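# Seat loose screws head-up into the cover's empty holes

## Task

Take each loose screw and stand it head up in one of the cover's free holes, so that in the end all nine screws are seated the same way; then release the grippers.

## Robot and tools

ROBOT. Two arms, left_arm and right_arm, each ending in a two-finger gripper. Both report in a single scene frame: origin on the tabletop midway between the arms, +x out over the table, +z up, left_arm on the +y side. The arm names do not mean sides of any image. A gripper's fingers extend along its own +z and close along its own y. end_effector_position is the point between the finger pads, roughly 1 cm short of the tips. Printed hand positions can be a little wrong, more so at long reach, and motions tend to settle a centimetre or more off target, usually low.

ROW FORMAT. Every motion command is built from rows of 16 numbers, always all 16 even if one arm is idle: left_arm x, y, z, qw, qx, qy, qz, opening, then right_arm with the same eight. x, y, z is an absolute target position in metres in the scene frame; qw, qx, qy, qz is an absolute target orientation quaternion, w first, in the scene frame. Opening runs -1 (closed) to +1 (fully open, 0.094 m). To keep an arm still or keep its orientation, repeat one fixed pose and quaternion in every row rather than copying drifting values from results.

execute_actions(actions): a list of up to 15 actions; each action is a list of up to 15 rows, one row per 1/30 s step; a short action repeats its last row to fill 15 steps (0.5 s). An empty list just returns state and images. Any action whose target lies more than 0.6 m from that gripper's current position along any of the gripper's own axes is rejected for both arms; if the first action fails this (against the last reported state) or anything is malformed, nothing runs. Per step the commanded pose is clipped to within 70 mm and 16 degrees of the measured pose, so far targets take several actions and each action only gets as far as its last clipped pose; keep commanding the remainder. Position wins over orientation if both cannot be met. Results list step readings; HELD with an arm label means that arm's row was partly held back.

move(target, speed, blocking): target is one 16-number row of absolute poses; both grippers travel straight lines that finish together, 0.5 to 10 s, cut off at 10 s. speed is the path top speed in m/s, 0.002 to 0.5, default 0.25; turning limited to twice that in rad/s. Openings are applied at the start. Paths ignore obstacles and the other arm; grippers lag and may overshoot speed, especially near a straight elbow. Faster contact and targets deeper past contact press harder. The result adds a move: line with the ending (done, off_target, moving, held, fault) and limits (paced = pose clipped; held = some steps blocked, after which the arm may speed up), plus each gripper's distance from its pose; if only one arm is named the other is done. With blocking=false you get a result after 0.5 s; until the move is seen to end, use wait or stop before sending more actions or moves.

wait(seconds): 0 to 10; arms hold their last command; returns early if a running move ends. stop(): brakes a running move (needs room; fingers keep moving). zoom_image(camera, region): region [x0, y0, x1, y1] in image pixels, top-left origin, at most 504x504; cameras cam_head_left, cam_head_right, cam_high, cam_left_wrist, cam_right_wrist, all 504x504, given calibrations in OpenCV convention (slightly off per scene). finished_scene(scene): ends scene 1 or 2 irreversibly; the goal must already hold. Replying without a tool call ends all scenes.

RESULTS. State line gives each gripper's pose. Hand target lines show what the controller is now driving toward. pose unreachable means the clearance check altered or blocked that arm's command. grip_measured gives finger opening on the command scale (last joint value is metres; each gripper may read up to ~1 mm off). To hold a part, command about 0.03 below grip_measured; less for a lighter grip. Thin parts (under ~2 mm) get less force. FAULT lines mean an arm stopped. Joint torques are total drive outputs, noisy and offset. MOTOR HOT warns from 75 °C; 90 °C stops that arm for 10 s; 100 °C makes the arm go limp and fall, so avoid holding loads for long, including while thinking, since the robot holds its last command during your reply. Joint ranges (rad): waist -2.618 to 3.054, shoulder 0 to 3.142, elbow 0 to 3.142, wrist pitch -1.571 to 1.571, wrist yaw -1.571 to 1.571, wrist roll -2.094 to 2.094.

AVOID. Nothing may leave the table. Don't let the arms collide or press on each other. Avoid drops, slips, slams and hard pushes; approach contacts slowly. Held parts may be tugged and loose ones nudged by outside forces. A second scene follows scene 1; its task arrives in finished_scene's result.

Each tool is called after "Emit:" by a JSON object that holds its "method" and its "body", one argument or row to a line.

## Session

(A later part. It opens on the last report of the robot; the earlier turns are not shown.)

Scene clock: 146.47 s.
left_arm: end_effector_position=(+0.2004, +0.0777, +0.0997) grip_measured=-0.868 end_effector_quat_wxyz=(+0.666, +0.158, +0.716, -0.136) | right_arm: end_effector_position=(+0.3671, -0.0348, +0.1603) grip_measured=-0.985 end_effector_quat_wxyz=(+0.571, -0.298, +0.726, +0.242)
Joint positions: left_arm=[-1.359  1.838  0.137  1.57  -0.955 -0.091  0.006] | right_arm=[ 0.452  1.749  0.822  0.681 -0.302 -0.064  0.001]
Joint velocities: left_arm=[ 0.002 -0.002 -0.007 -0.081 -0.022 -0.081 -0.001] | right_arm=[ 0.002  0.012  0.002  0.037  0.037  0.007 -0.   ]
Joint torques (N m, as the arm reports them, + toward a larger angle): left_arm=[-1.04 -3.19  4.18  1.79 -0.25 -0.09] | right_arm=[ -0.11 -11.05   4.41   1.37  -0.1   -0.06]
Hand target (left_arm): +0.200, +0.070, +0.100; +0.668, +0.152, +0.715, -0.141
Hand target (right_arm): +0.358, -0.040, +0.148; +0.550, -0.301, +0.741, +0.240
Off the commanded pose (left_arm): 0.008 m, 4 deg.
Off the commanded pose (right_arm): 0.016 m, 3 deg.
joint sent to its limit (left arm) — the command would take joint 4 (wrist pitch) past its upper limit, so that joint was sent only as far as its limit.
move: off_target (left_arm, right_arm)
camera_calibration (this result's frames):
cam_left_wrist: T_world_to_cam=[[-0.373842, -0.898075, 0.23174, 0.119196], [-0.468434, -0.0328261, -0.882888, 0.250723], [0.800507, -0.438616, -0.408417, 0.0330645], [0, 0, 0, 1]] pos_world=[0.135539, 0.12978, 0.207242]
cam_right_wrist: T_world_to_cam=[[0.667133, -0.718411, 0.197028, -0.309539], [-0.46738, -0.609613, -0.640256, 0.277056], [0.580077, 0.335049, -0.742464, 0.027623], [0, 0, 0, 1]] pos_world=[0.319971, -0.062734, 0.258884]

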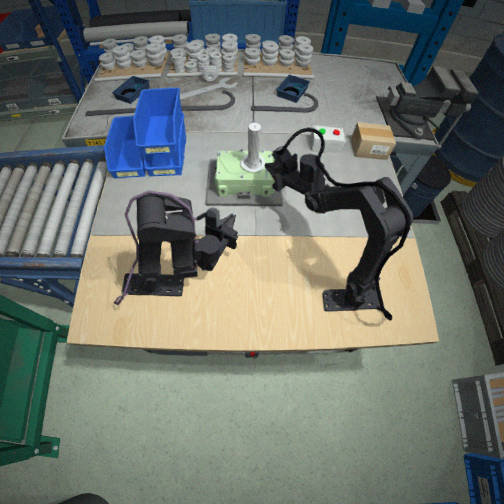

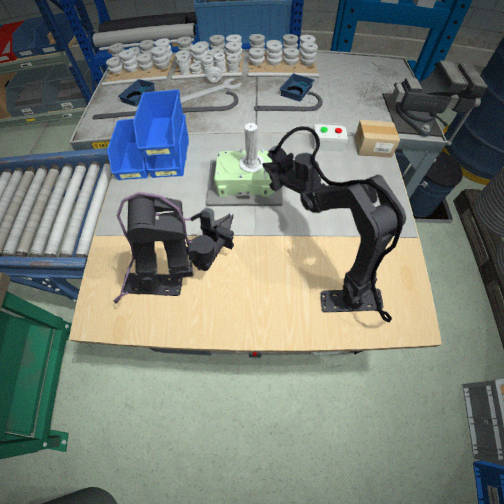

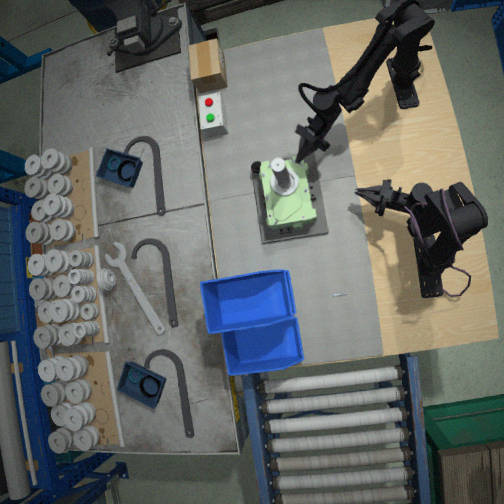

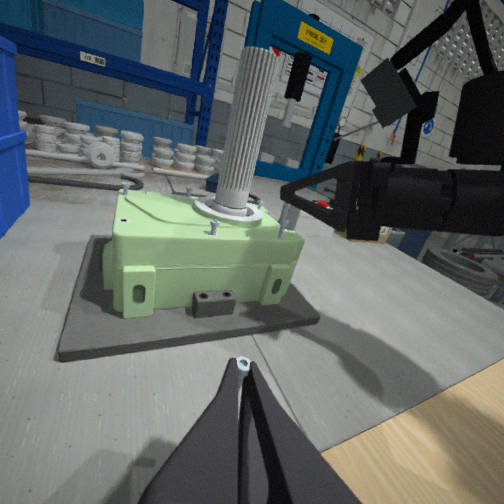

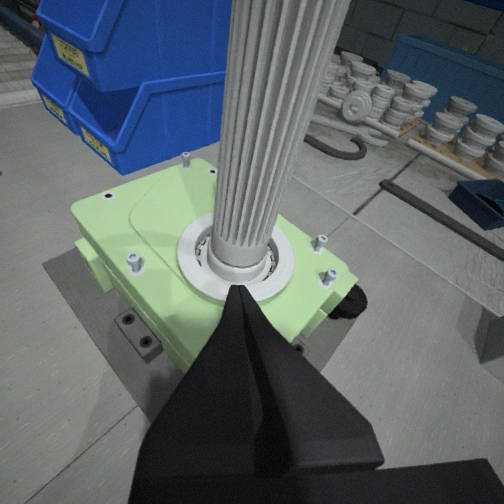

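Emit:
{"method": "move", "body": {
  "target": [0.25,0.17,0.2,0.653,0.27,0.653,-0.27,-1,0.36,-0.04,0.19,0.566,-0.299,0.73,0.241,-1],
  "speed": 0.1
}}

Emit:
{"method": "move", "body": {
  "target": [0.372,0.145,0.175,0.653,0.27,0.653,-0.27,-1,0.25,-0.02,0.13,0.612,-0.354,0.612,0.354,-1],
  "speed": 0.1
}}

Scene clock: 149.20 s.
left_arm: end_effector_position=(+0.2471, +0.1680, +0.1863) grip_measured=-0.868 end_effector_quat_wxyz=(+0.646, +0.265, +0.662, -0.273) | right_arm: end_effector_position=(+0.3584, -0.0394, +0.1743) grip_measured=-0.985 end_effector_quat_wxyz=(+0.556, -0.299, +0.737, +0.240)
Joint positions: left_arm=[-0.312  0.757  0.069  0.668  0.451 -0.011  0.006] | right_arm=[ 0.452  1.665  0.835  0.549 -0.302 -0.064  0.001]
Joint velocities: left_arm=[ 0.012 -0.027  0.012  0.051 -0.037  0.007  0.   ] | right_arm=[-0.002 -0.002  0.002  0.007 -0.022 -0.007 -0.   ]
Joint torques (N m, as the arm reports them, + toward a larger angle): left_arm=[ 1.04 -1.37  8.35  1.8   0.14  0.1 ] | right_arm=[ -0.15 -10.71   8.54   1.65  -0.07  -0.03]
Hand target (left_arm): +0.249, +0.168, +0.198; +0.654, +0.271, +0.653, -0.269
Hand target (right_arm): +0.360, -0.040, +0.190; +0.566, -0.299, +0.729, +0.241
Off the commanded pose (left_arm): 0.014 m, 1 deg.
Off the commanded pose (right_arm): 0.016 m, 1 deg.
move: off_target (left_arm, right_arm)
camera_calibration (this result's frames):
cam_left_wrist: T_world_to_cam=[[-0.671161, -0.69146, 0.267256, 0.229756], [-0.435056, 0.0754951, -0.897233, 0.32825], [0.600224, -0.718459, -0.351493, 0.15655], [0, 0, 0, 1]] pos_world=[0.203045, 0.246561, 0.288139]
cam_right_wrist: T_world_to_cam=[[0.673378, -0.715163, 0.187363, -0.310164], [-0.487763, -0.620215, -0.614346, 0.281546], [0.555562, 0.322298, -0.766469, 0.0570245], [0, 0, 0, 1]] pos_world=[0.314505, -0.0655771, 0.274788]

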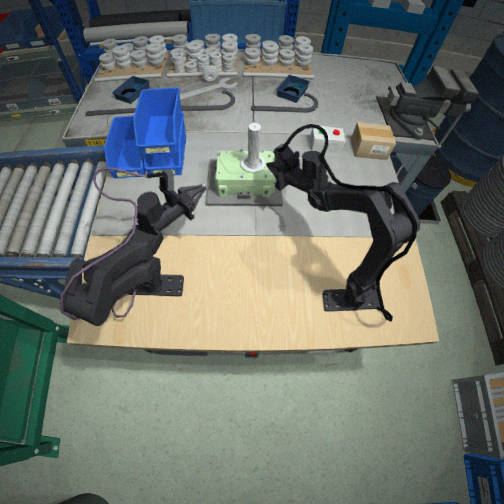

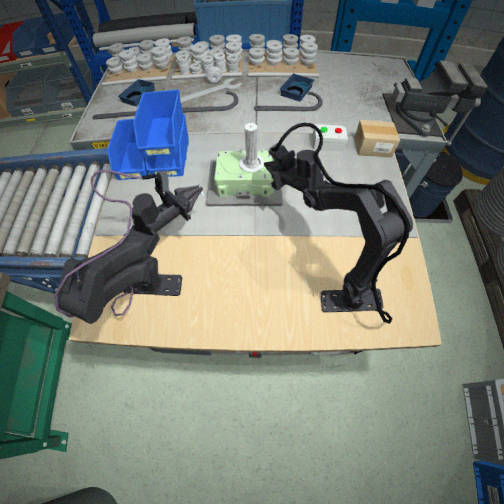

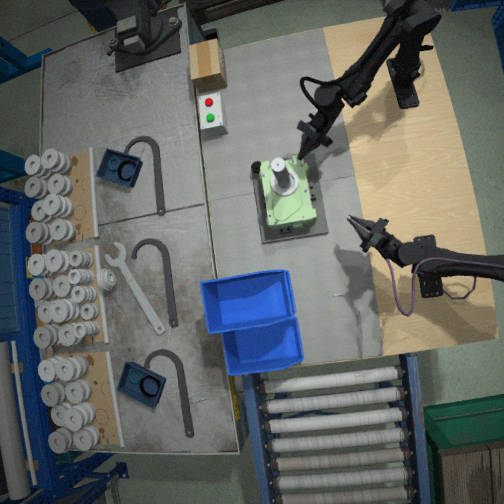

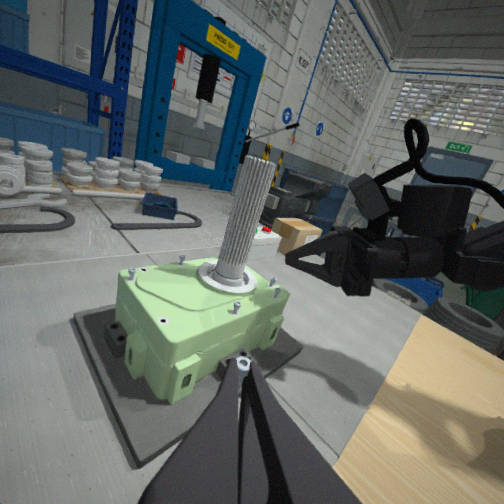

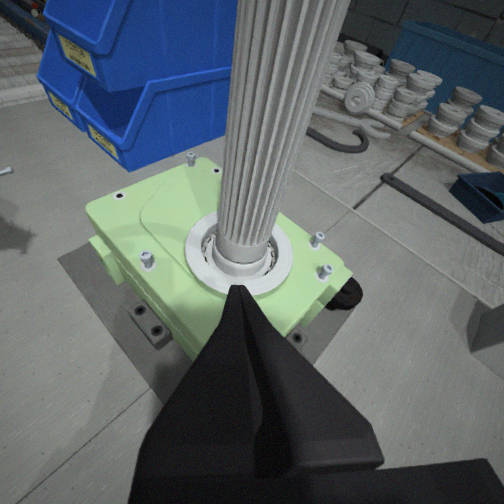

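Scene clock: 151.73 s.
left_arm: end_effector_position=(+0.3644, +0.1437, +0.1698) grip_measured=-0.868 end_effector_quat_wxyz=(+0.644, +0.265, +0.663, -0.274) | right_arm: end_effector_position=(+0.2553, -0.0211, +0.1443) grip_measured=-0.985 end_effector_quat_wxyz=(+0.629, -0.351, +0.600, +0.348)
Joint positions: left_arm=[-0.249  1.614  0.409  1.181  0.516 -0.011  0.006] | right_arm=[ 0.543  1.854  0.399  1.493 -0.463 -0.008  0.001]
Joint velocities: left_arm=[ 0.012  0.012 -0.027  0.007  0.095  0.022 -0.001] | right_arm=[ 0.007  0.007  0.002  0.022 -0.007  0.022  0.001]
Joint torques (N m, as the arm reports them, + toward a larger angle): left_arm=[ 0.98 -4.51  6.4   2.05  0.14  0.08] | right_arm=[ 0.58 -5.63  2.82  1.77 -0.07  0.06]
Hand target (left_arm): +0.371, +0.145, +0.177; +0.653, +0.270, +0.654, -0.270
Hand target (right_arm): +0.249, -0.020, +0.130; +0.612, -0.355, +0.612, +0.353
Off the commanded pose (left_arm): 0.009 m, 2 deg.
Off the commanded pose (right_arm): 0.015 m, 3 deg.
move: off_target (right_arm)
camera_calibration (this result's frames):
cam_left_wrist: T_world_to_cam=[[-0.671544, -0.689907, 0.270289, 0.295574], [-0.438843, 0.0764016, -0.89531, 0.367197], [0.59703, -0.719855, -0.354068, 0.0646512], [0, 0, 0, 1]] pos_world=[0.321034, 0.222404, 0.271755]
cam_right_wrist: T_world_to_cam=[[0.788255, -0.577054, 0.213689, -0.252343], [-0.181933, -0.55029, -0.814912, 0.17651], [0.587839, 0.603481, -0.538754, 0.05026], [0, 0, 0, 1]] pos_world=[0.201478, -0.0788145, 0.224841]

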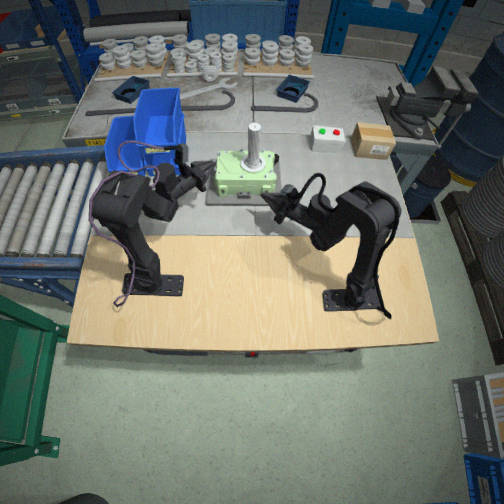

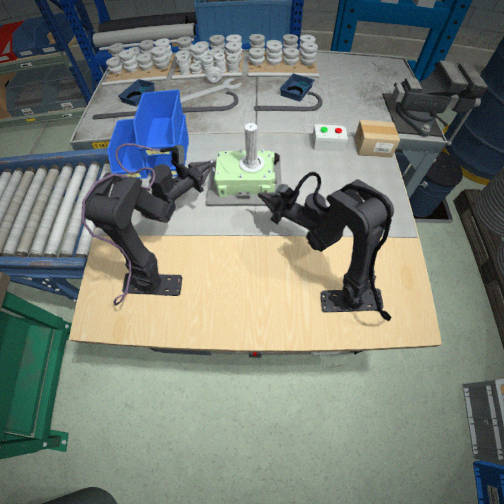

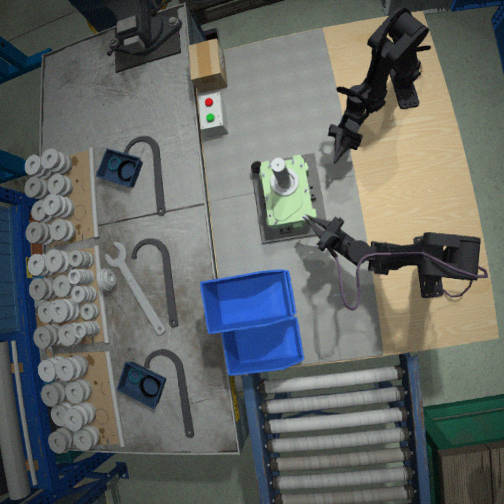

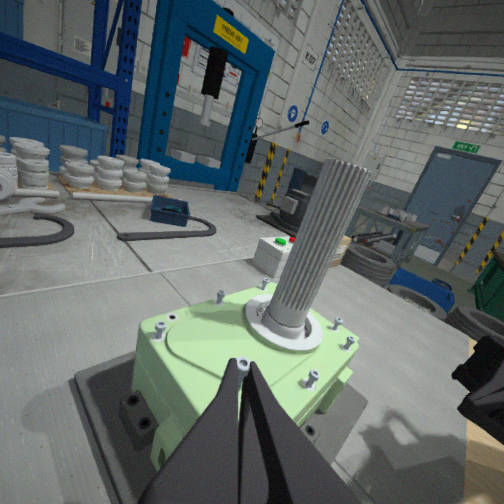

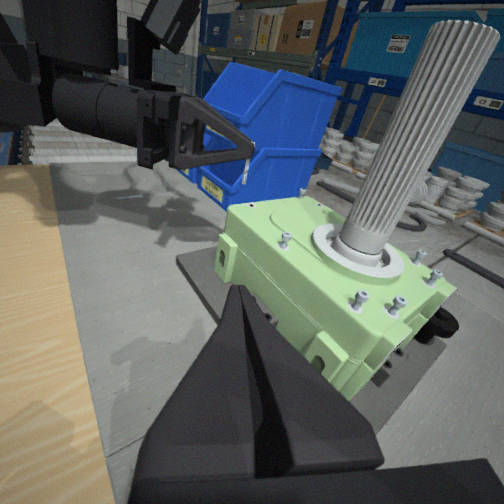

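C dropped in. Now B.

Emit:
{"method": "move", "body": {
  "target": [0.378,0.142,0.160,0.653,0.27,0.653,-0.27,-1,0.25,-0.02,0.13,0.612,-0.354,0.612,0.354,-1],
  "speed": 0.03
}}

Emit:
{"method": "zoom_image", "body": {
  "camera": "cam_right_wrist",
  "region": [180,120,320,260]
}}

Scene clock: 152.83 s.
left_arm: end_effector_position=(+0.3692, +0.1424, +0.1496) grip_measured=-0.868 end_effector_quat_wxyz=(+0.638, +0.265, +0.669, -0.275) | right_arm: end_effector_position=(+0.2550, -0.0210, +0.1455) grip_measured=-0.985 end_effector_quat_wxyz=(+0.630, -0.351, +0.598, +0.349)
Joint positions: left_arm=[-0.249  1.72   0.409  1.271  0.516 -0.011  0.006] | right_arm=[ 0.543  1.854  0.399  1.498 -0.465 -0.005  0.001]
Joint velocities: left_arm=[ 0.002 -0.017  0.002  0.066  0.007 -0.081  0.   ] | right_arm=[ 0.012 -0.002  0.007  0.066 -0.095 -0.066  0.   ]
Joint torques (N m, as the arm reports them, + toward a larger angle): left_arm=[ 0.71 -4.98  6.5   2.02  0.1   0.08] | right_arm=[ 0.4  -5.32  2.93  1.78 -0.05  0.06]
Hand target (left_arm): +0.377, +0.142, +0.160; +0.653, +0.270, +0.654, -0.270
Hand target (right_arm): +0.250, -0.020, +0.130; +0.612, -0.354, +0.612, +0.354
Off the commanded pose (left_arm): 0.014 m, 3 deg.
Off the commanded pose (right_arm): 0.016 m, 3 deg.
move: off_target (left_arm, right_arm)
camera_calibration (this result's frames):
cam_left_wrist: T_world_to_cam=[[-0.667412, -0.691038, 0.277539, 0.300902], [-0.452297, 0.0800823, -0.888265, 0.354706], [0.591599, -0.718369, -0.366002, 0.0572663], [0, 0, 0, 1]] pos_world=[0.327379, 0.220668, 0.25252]
cam_right_wrist: T_world_to_cam=[[0.788714, -0.576671, 0.213029, -0.252335], [-0.179221, -0.547158, -0.817617, 0.177285], [0.588056, 0.606686, -0.534903, 0.0504629], [0, 0, 0, 1]] pos_world=[0.201118, -0.0791263, 0.225699]

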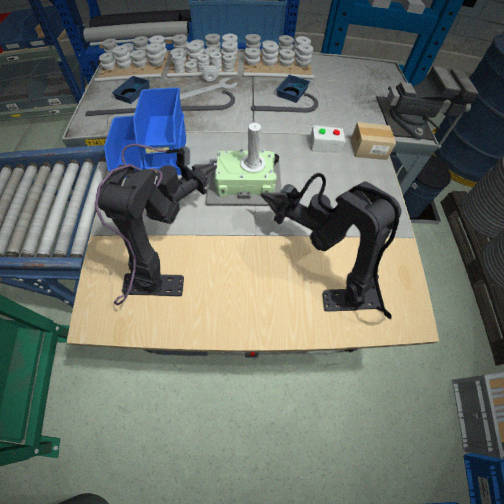

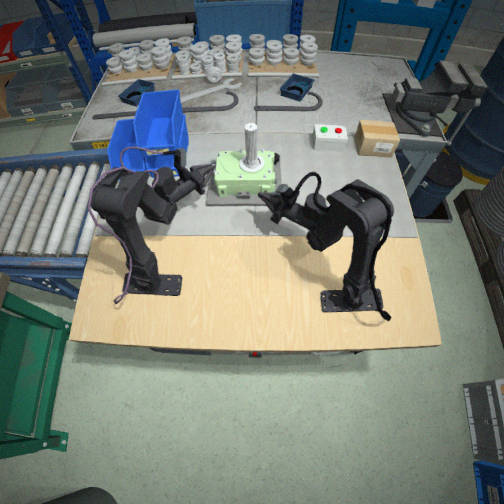

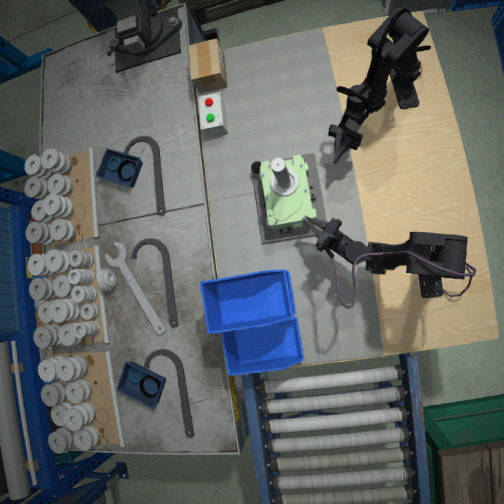

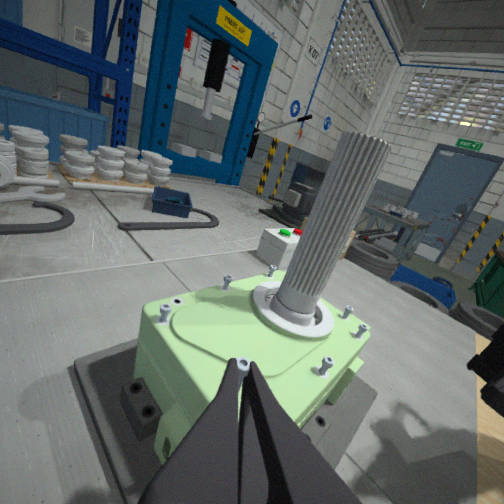

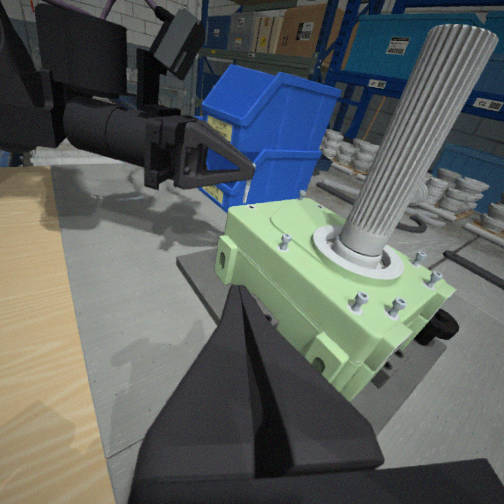

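Region (180, 120, 320, 260) of cam_right_wrist's 504x504 image, scaled by 3.600, with more detail than that image has.

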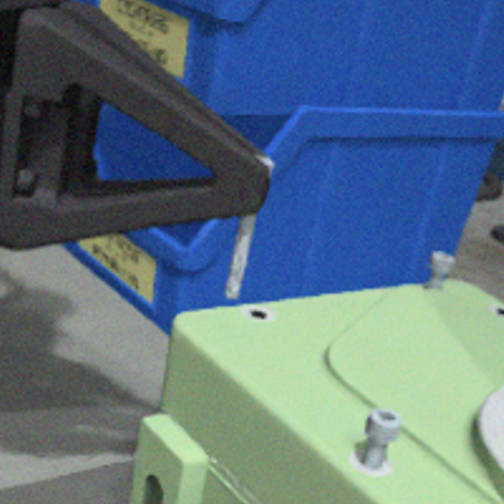

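Emit:
{"method": "move", "body": {
  "target": [0.386,0.133,0.165,0.653,0.27,0.653,-0.27,-1,0.25,-0.02,0.13,0.612,-0.354,0.612,0.354,-1],
  "speed": 0.02
}}

Emit:
{"method": "zoom_image", "body": {
  "camera": "cam_right_wrist",
  "region": [180,120,320,260]
}}

Emit:
{"method": "zoom_image", "body": {
  "camera": "cam_head_left",
  "region": [180,130,260,210]
}}

Scene clock: 154.47 s.
left_arm: end_effector_position=(+0.3803, +0.1377, +0.1682) grip_measured=-0.868 end_effector_quat_wxyz=(+0.657, +0.267, +0.650, -0.273) | right_arm: end_effector_position=(+0.2549, -0.0210, +0.1461) grip_measured=-0.985 end_effector_quat_wxyz=(+0.631, -0.351, +0.597, +0.349)
Joint positions: left_arm=[-0.254  1.72   0.464  1.269  0.512 -0.011  0.006] | right_arm=[ 0.543  1.854  0.399  1.501 -0.466 -0.005  0.001]
Joint velocities: left_arm=[-0.012  0.002 -0.002 -0.125 -0.007 -0.051 -0.001] | right_arm=[-0.012 -0.007 -0.012 -0.007  0.007  0.081 -0.   ]
Joint torques (N m, as the arm reports them, + toward a larger angle): left_arm=[-0.97 -4.57  6.13  1.76 -0.16  0.07] | right_arm=[ 0.43 -5.33  2.91  1.74 -0.06  0.06]
Hand target (left_arm): +0.386, +0.133, +0.165; +0.654, +0.270, +0.653, -0.270
Hand target (right_arm): +0.250, -0.020, +0.130; +0.612, -0.354, +0.612, +0.354
Off the commanded pose (left_arm): 0.008 m, 1 deg.
Off the commanded pose (right_arm): 0.017 m, 3 deg.
move: off_target (right_arm)
camera_calibration (this result's frames):
cam_left_wrist: T_world_to_cam=[[-0.681571, -0.686585, 0.253104, 0.308751], [-0.406873, 0.0680902, -0.910943, 0.364837], [0.608206, -0.723854, -0.325761, 0.0418972], [0, 0, 0, 1]] pos_world=[0.333396, 0.217469, 0.267849]
cam_right_wrist: T_world_to_cam=[[0.788749, -0.576401, 0.21363, -0.252414], [-0.177211, -0.545981, -0.818841, 0.17748], [0.588619, 0.608002, -0.532786, 0.0504129], [0, 0, 0, 1]] pos_world=[0.200869, -0.0792421, 0.226111]

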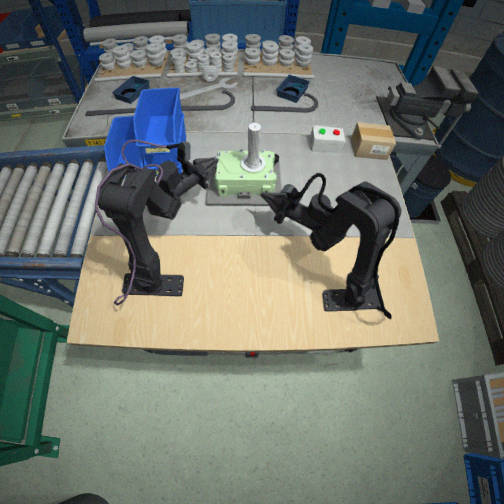

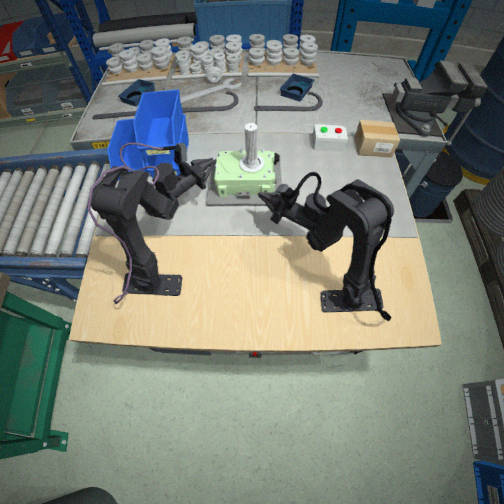

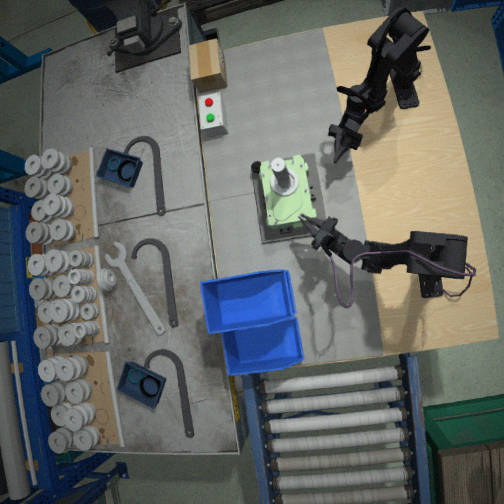

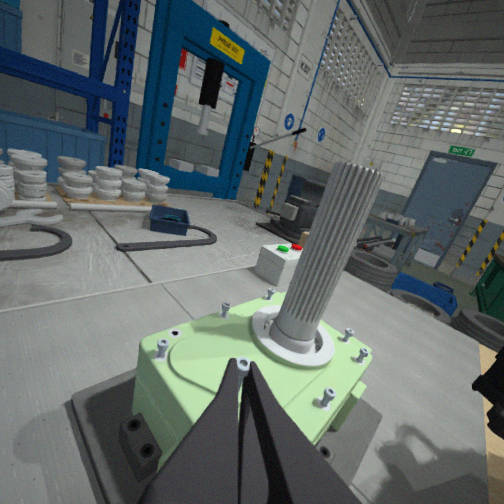

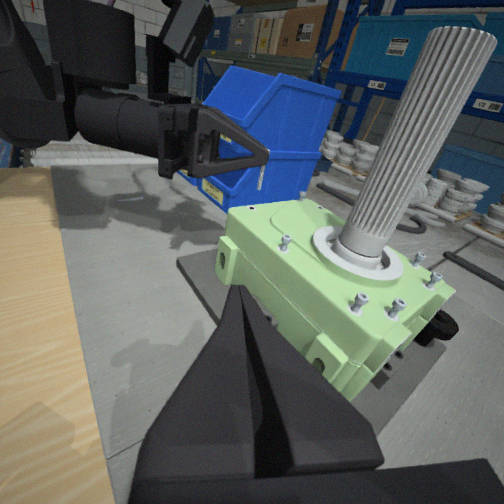

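Region (180, 120, 320, 260) of cam_right_wrist's 504x504 image, scaled by 3.600, with more detail than that image has.

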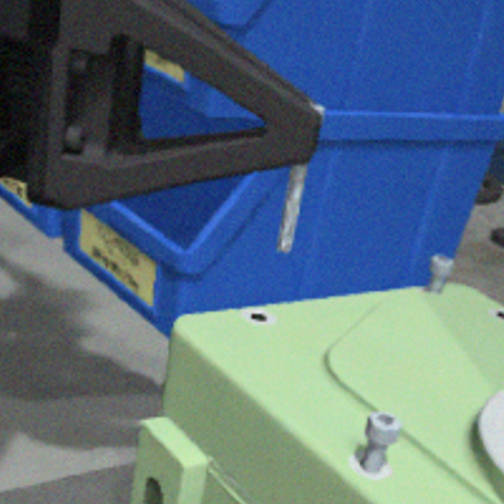

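Region (180, 130, 260, 210) of cam_head_left's 504x504 image, scaled by 6.300, with more detail than that image has.

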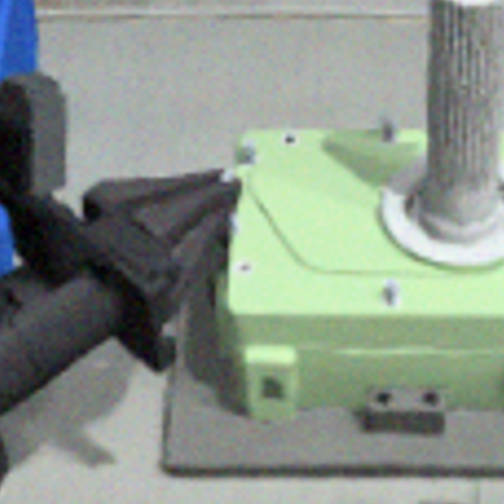

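Emit:
{"method": "move", "body": {
  "target": [0.371,0.126,0.160,0.645,0.27,0.662,-0.27,-1,0.25,-0.02,0.13,0.612,-0.354,0.612,0.354,-1],
  "speed": 0.02
}}

Emit:
{"method": "zoom_image", "body": {
  "camera": "cam_right_wrist",
  "region": [180,120,320,260]
}}

Emit:
{"method": "zoom_image", "body": {
  "camera": "cam_head_left",
  "region": [180,130,260,210]
}}

Scene clock: 156.07 s.
left_arm: end_effector_position=(+0.3769, +0.1269, +0.1644) grip_measured=-0.868 end_effector_quat_wxyz=(+0.650, +0.267, +0.656, -0.275) | right_arm: end_effector_position=(+0.2549, -0.0210, +0.1466) grip_measured=-0.985 end_effector_quat_wxyz=(+0.632, -0.351, +0.596, +0.349)
Joint positions: left_arm=[-0.296  1.72   0.464  1.253  0.472 -0.011  0.006] | right_arm=[ 0.543  1.854  0.399  1.503 -0.466 -0.005  0.001]
Joint velocities: left_arm=[ 0.007 -0.017 -0.007  0.007  0.007 -0.081  0.   ] | right_arm=[ 0.007 -0.022 -0.007  0.037  0.022  0.007  0.001]
Joint torques (N m, as the arm reports them, + toward a larger angle): left_arm=[-0.97 -7.44  2.64  1.76 -0.14  0.09] | right_arm=[ 0.41 -5.34  2.9   1.73 -0.06  0.06]
Hand target (left_arm): +0.371, +0.126, +0.160; +0.645, +0.270, +0.662, -0.270
Hand target (right_arm): +0.250, -0.020, +0.130; +0.612, -0.354, +0.612, +0.354
Off the commanded pose (left_arm): 0.007 m, 1 deg.
Off the commanded pose (right_arm): 0.017 m, 3 deg.
move: off_target (right_arm)
camera_calibration (this result's frames):
cam_left_wrist: T_world_to_cam=[[-0.678738, -0.686488, 0.260862, 0.297647], [-0.421367, 0.0731171, -0.903938, 0.364411], [0.601469, -0.723455, -0.338891, 0.0395403], [0, 0, 0, 1]] pos_world=[0.331792, 0.206292, 0.26516]
cam_right_wrist: T_world_to_cam=[[0.788405, -0.576621, 0.214301, -0.252516], [-0.175896, -0.545137, -0.819687, 0.177636], [0.589472, 0.608551, -0.531214, 0.050226], [0, 0, 0, 1]] pos_world=[0.200724, -0.0793353, 0.226401]

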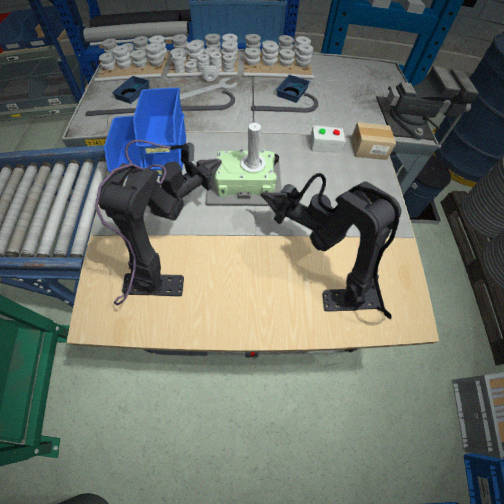

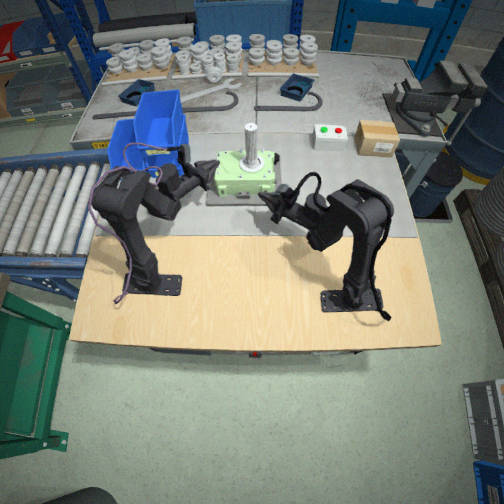

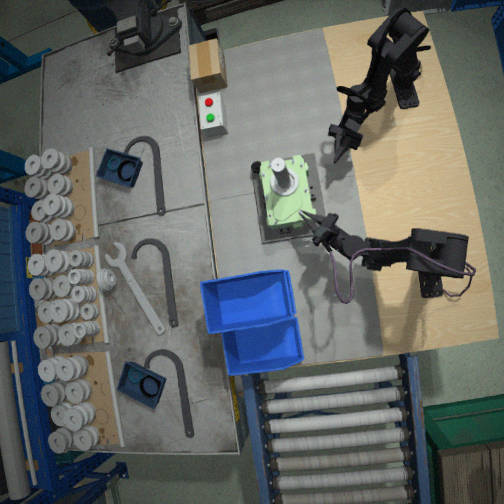

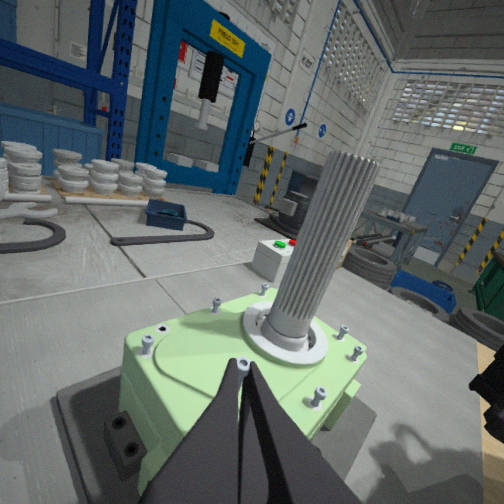

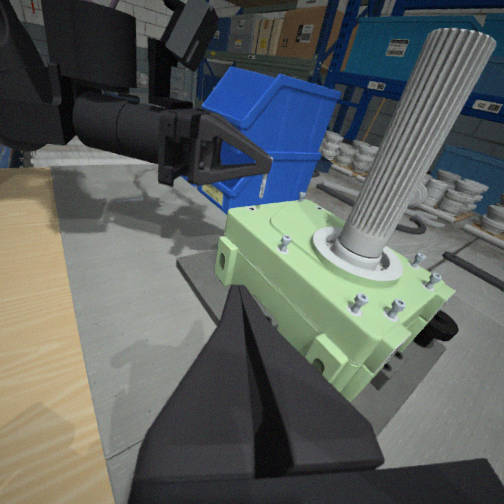

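Region (180, 120, 320, 260) of cam_right_wrist's 504x504 image, scaled by 3.600, with more detail than that image has.

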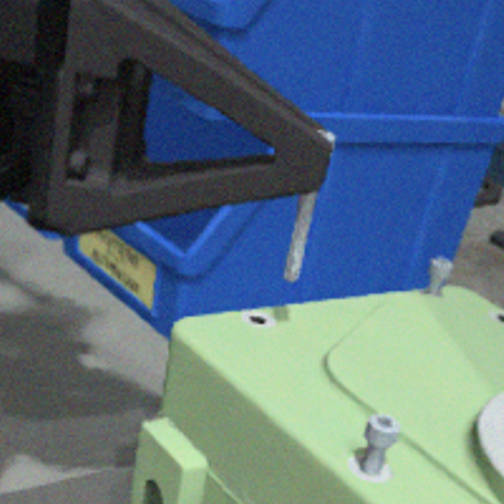

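Region (180, 130, 260, 210) of cam_head_left's 504x504 image, scaled by 6.300, with more detail than that image has.

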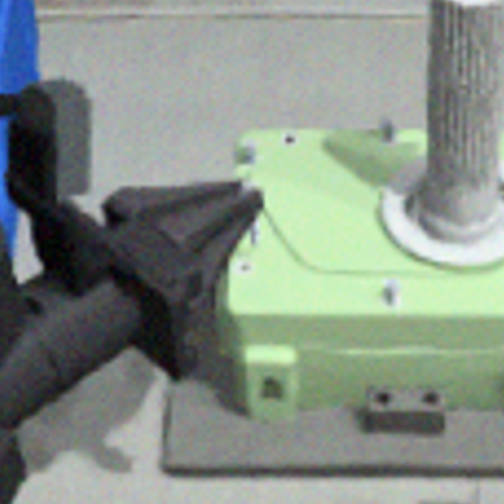

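Emit:
{"method": "move", "body": {
  "target": [0.366,0.136,0.158,0.645,0.27,0.662,-0.27,-1,0.25,-0.02,0.13,0.612,-0.354,0.612,0.354,-1],
  "speed": 0.015
}}

Emit:
{"method": "zoom_image", "body": {
  "camera": "cam_right_wrist",
  "region": [180,120,320,260]
}}

Emit:
{"method": "zoom_image", "body": {
  "camera": "cam_head_left",
  "region": [180,130,260,210]
}}

Scene clock: 158.23 s.
left_arm: end_effector_position=(+0.3698, +0.1317, +0.1555) grip_measured=-0.868 end_effector_quat_wxyz=(+0.642, +0.265, +0.665, -0.274) | right_arm: end_effector_position=(+0.2549, -0.0210, +0.1471) grip_measured=-0.985 end_effector_quat_wxyz=(+0.633, -0.351, +0.596, +0.350)
Joint positions: left_arm=[-0.289  1.709  0.427  1.253  0.476 -0.01   0.006] | right_arm=[ 0.543  1.854  0.399  1.505 -0.466 -0.005  0.001]
Joint velocities: left_arm=[ 0.007  0.012 -0.002 -0.007 -0.037  0.051 -0.   ] | right_arm=[ 0.002 -0.002 -0.032  0.007  0.007  0.037  0.   ]
Joint torques (N m, as the arm reports them, + toward a larger angle): left_arm=[ 1.06 -7.48  2.89  1.95  0.12  0.09] | right_arm=[ 0.4  -5.38  2.89  1.7  -0.05  0.06]
Hand target (left_arm): +0.366, +0.136, +0.158; +0.645, +0.270, +0.662, -0.270
Hand target (right_arm): +0.250, -0.020, +0.130; +0.612, -0.354, +0.612, +0.354
Off the commanded pose (left_arm): 0.006 m, 1 deg.
Off the commanded pose (right_arm): 0.018 m, 3 deg.
move: off_target (right_arm)
camera_calibration (this result's frames):
cam_left_wrist: T_world_to_cam=[[-0.669866, -0.690968, 0.271741, 0.294077], [-0.443591, 0.0789484, -0.892745, 0.35873], [0.595405, -0.718562, -0.359392, 0.0490614], [0, 0, 0, 1]] pos_world=[0.32691, 0.21013, 0.257974]
cam_right_wrist: T_world_to_cam=[[0.787992, -0.576887, 0.215106, -0.252638], [-0.174317, -0.544122, -0.820698, 0.177823], [0.590494, 0.609206, -0.529325, 0.0500012], [0, 0, 0, 1]] pos_world=[0.200549, -0.0794475, 0.22675]

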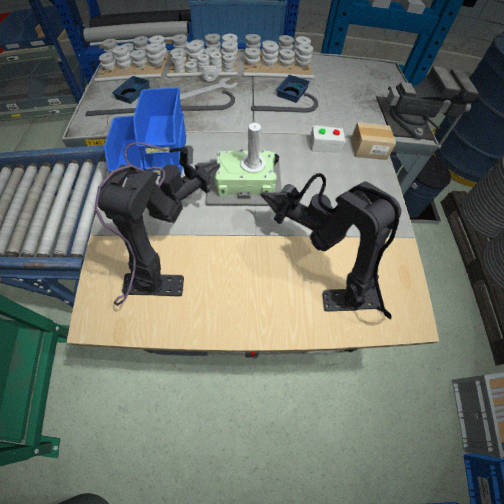

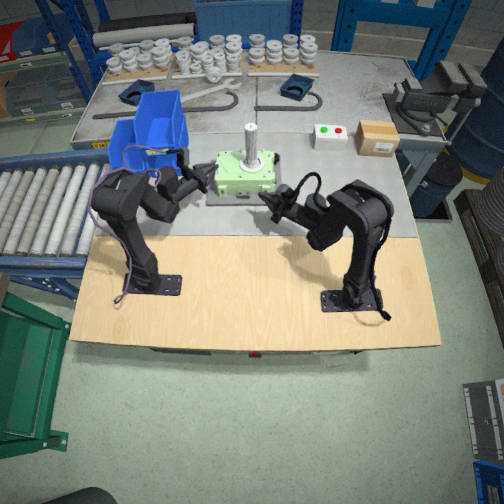

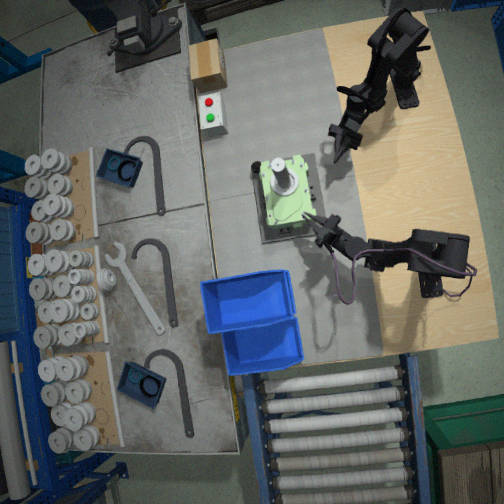

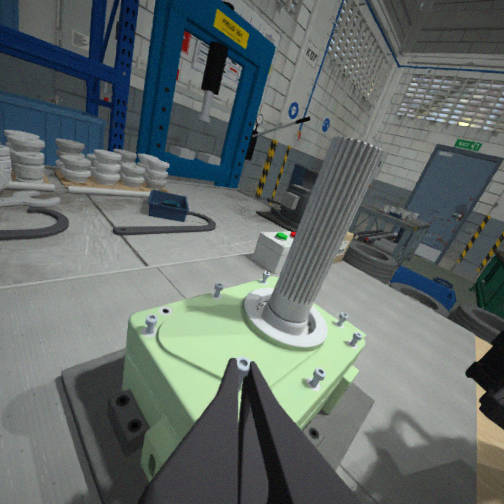

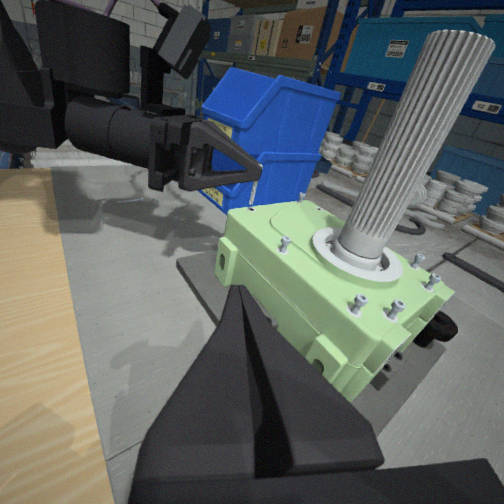

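Region (180, 120, 320, 260) of cam_right_wrist's 504x504 image, scaled by 3.600, with more detail than that image has.

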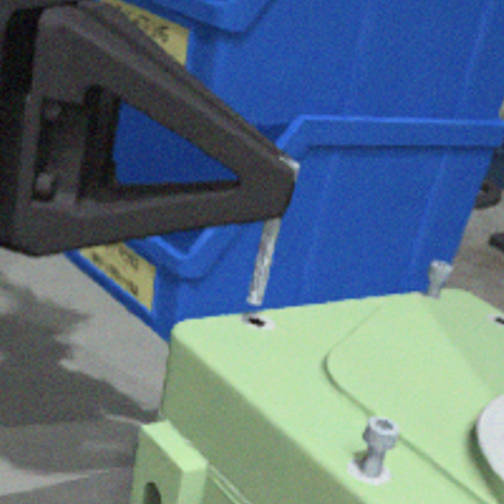

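Region (180, 130, 260, 210) of cam_head_left's 504x504 image, scaled by 6.300, with more detail than that image has.

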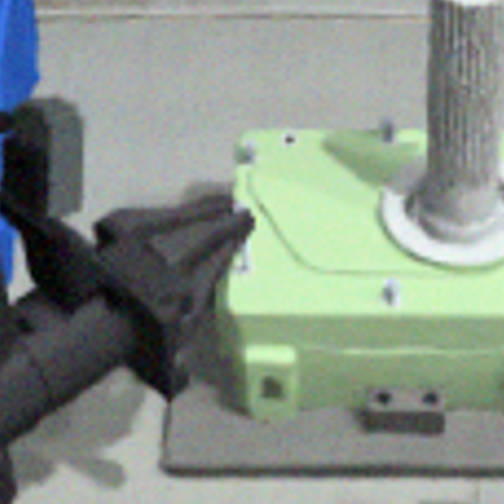

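Lower; shoulder descent adds the needed +2mm x.

Emit:
{"method": "move", "body": {
  "target": [0.373,0.131,0.144,0.642,0.265,0.665,-0.274,-1,0.25,-0.02,0.13,0.612,-0.354,0.612,0.354,-1],
  "speed": 0.008
}}

Emit:
{"method": "zoom_image", "body": {
  "camera": "cam_right_wrist",
  "region": [180,120,320,260]
}}

Scene clock: 161.90 s.
left_arm: end_effector_position=(+0.3720, +0.1311, +0.1474) grip_measured=-0.868 end_effector_quat_wxyz=(+0.644, +0.266, +0.663, -0.274) | right_arm: end_effector_position=(+0.2548, -0.0210, +0.1476) grip_measured=-0.985 end_effector_quat_wxyz=(+0.633, -0.351, +0.595, +0.350)
Joint positions: left_arm=[-0.289  1.766  0.427  1.316  0.476 -0.01   0.006] | right_arm=[ 0.543  1.854  0.399  1.507 -0.466 -0.005  0.001]
Joint velocities: left_arm=[-0.017 -0.012  0.007  0.022 -0.022  0.037 -0.002] | right_arm=[ 0.022  0.007 -0.007  0.095  0.037  0.066  0.   ]
Joint torques (N m, as the arm reports them, + toward a larger angle): left_arm=[ 0.09 -5.08  4.05  2.02  0.03 -0.02] | right_arm=[ 0.4  -5.36  2.88  1.68 -0.05  0.06]
Hand target (left_arm): +0.373, +0.131, +0.144; +0.642, +0.265, +0.665, -0.274
Hand target (right_arm): +0.250, -0.020, +0.130; +0.612, -0.354, +0.612, +0.354
Off the commanded pose (left_arm): 0.004 m, 0 deg.
Off the commanded pose (right_arm): 0.018 m, 3 deg.
move: off_target (right_arm)
camera_calibration (this result's frames):
cam_left_wrist: T_world_to_cam=[[-0.671341, -0.6905, 0.269278, 0.298108], [-0.438715, 0.0774019, -0.895287, 0.351256], [0.597353, -0.719179, -0.354896, 0.0430572], [0, 0, 0, 1]] pos_world=[0.328513, 0.209622, 0.249481]
cam_right_wrist: T_world_to_cam=[[0.787658, -0.577181, 0.21554, -0.252727], [-0.172995, -0.542951, -0.821753, 0.178085], [0.591328, 0.609973, -0.527508, 0.0498364], [0, 0, 0, 1]] pos_world=[0.200401, -0.0795766, 0.227104]

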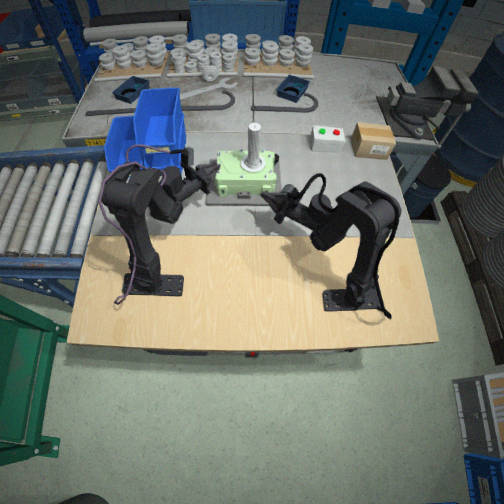

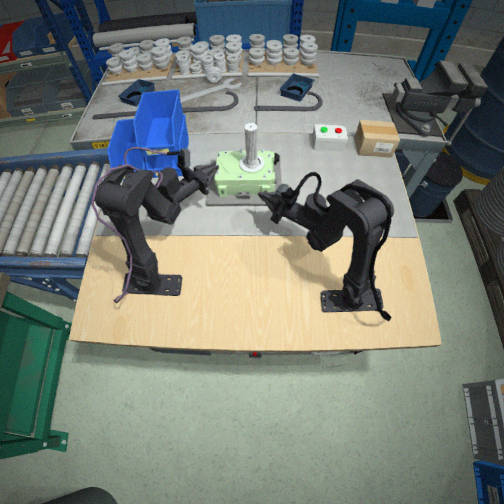

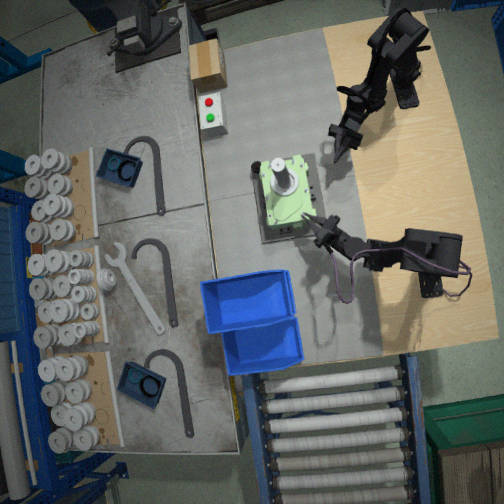

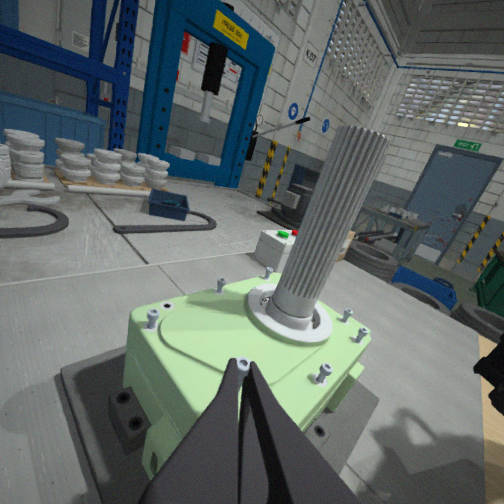

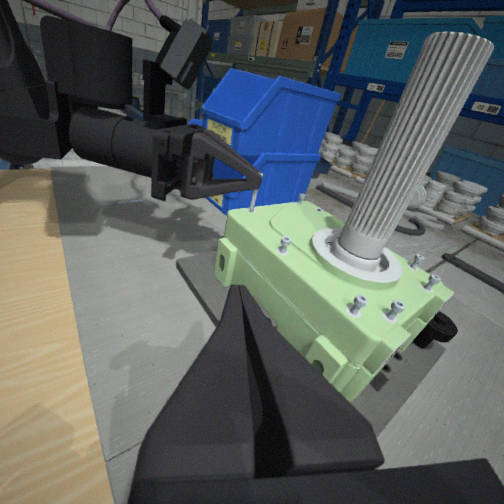

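Region (180, 120, 320, 260) of cam_right_wrist's 504x504 image, scaled by 3.600, with more detail than that image has.

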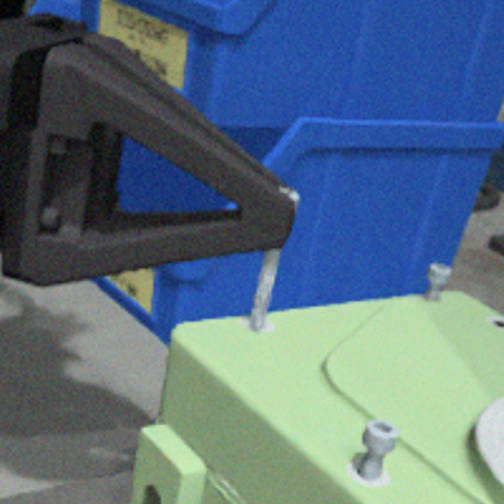

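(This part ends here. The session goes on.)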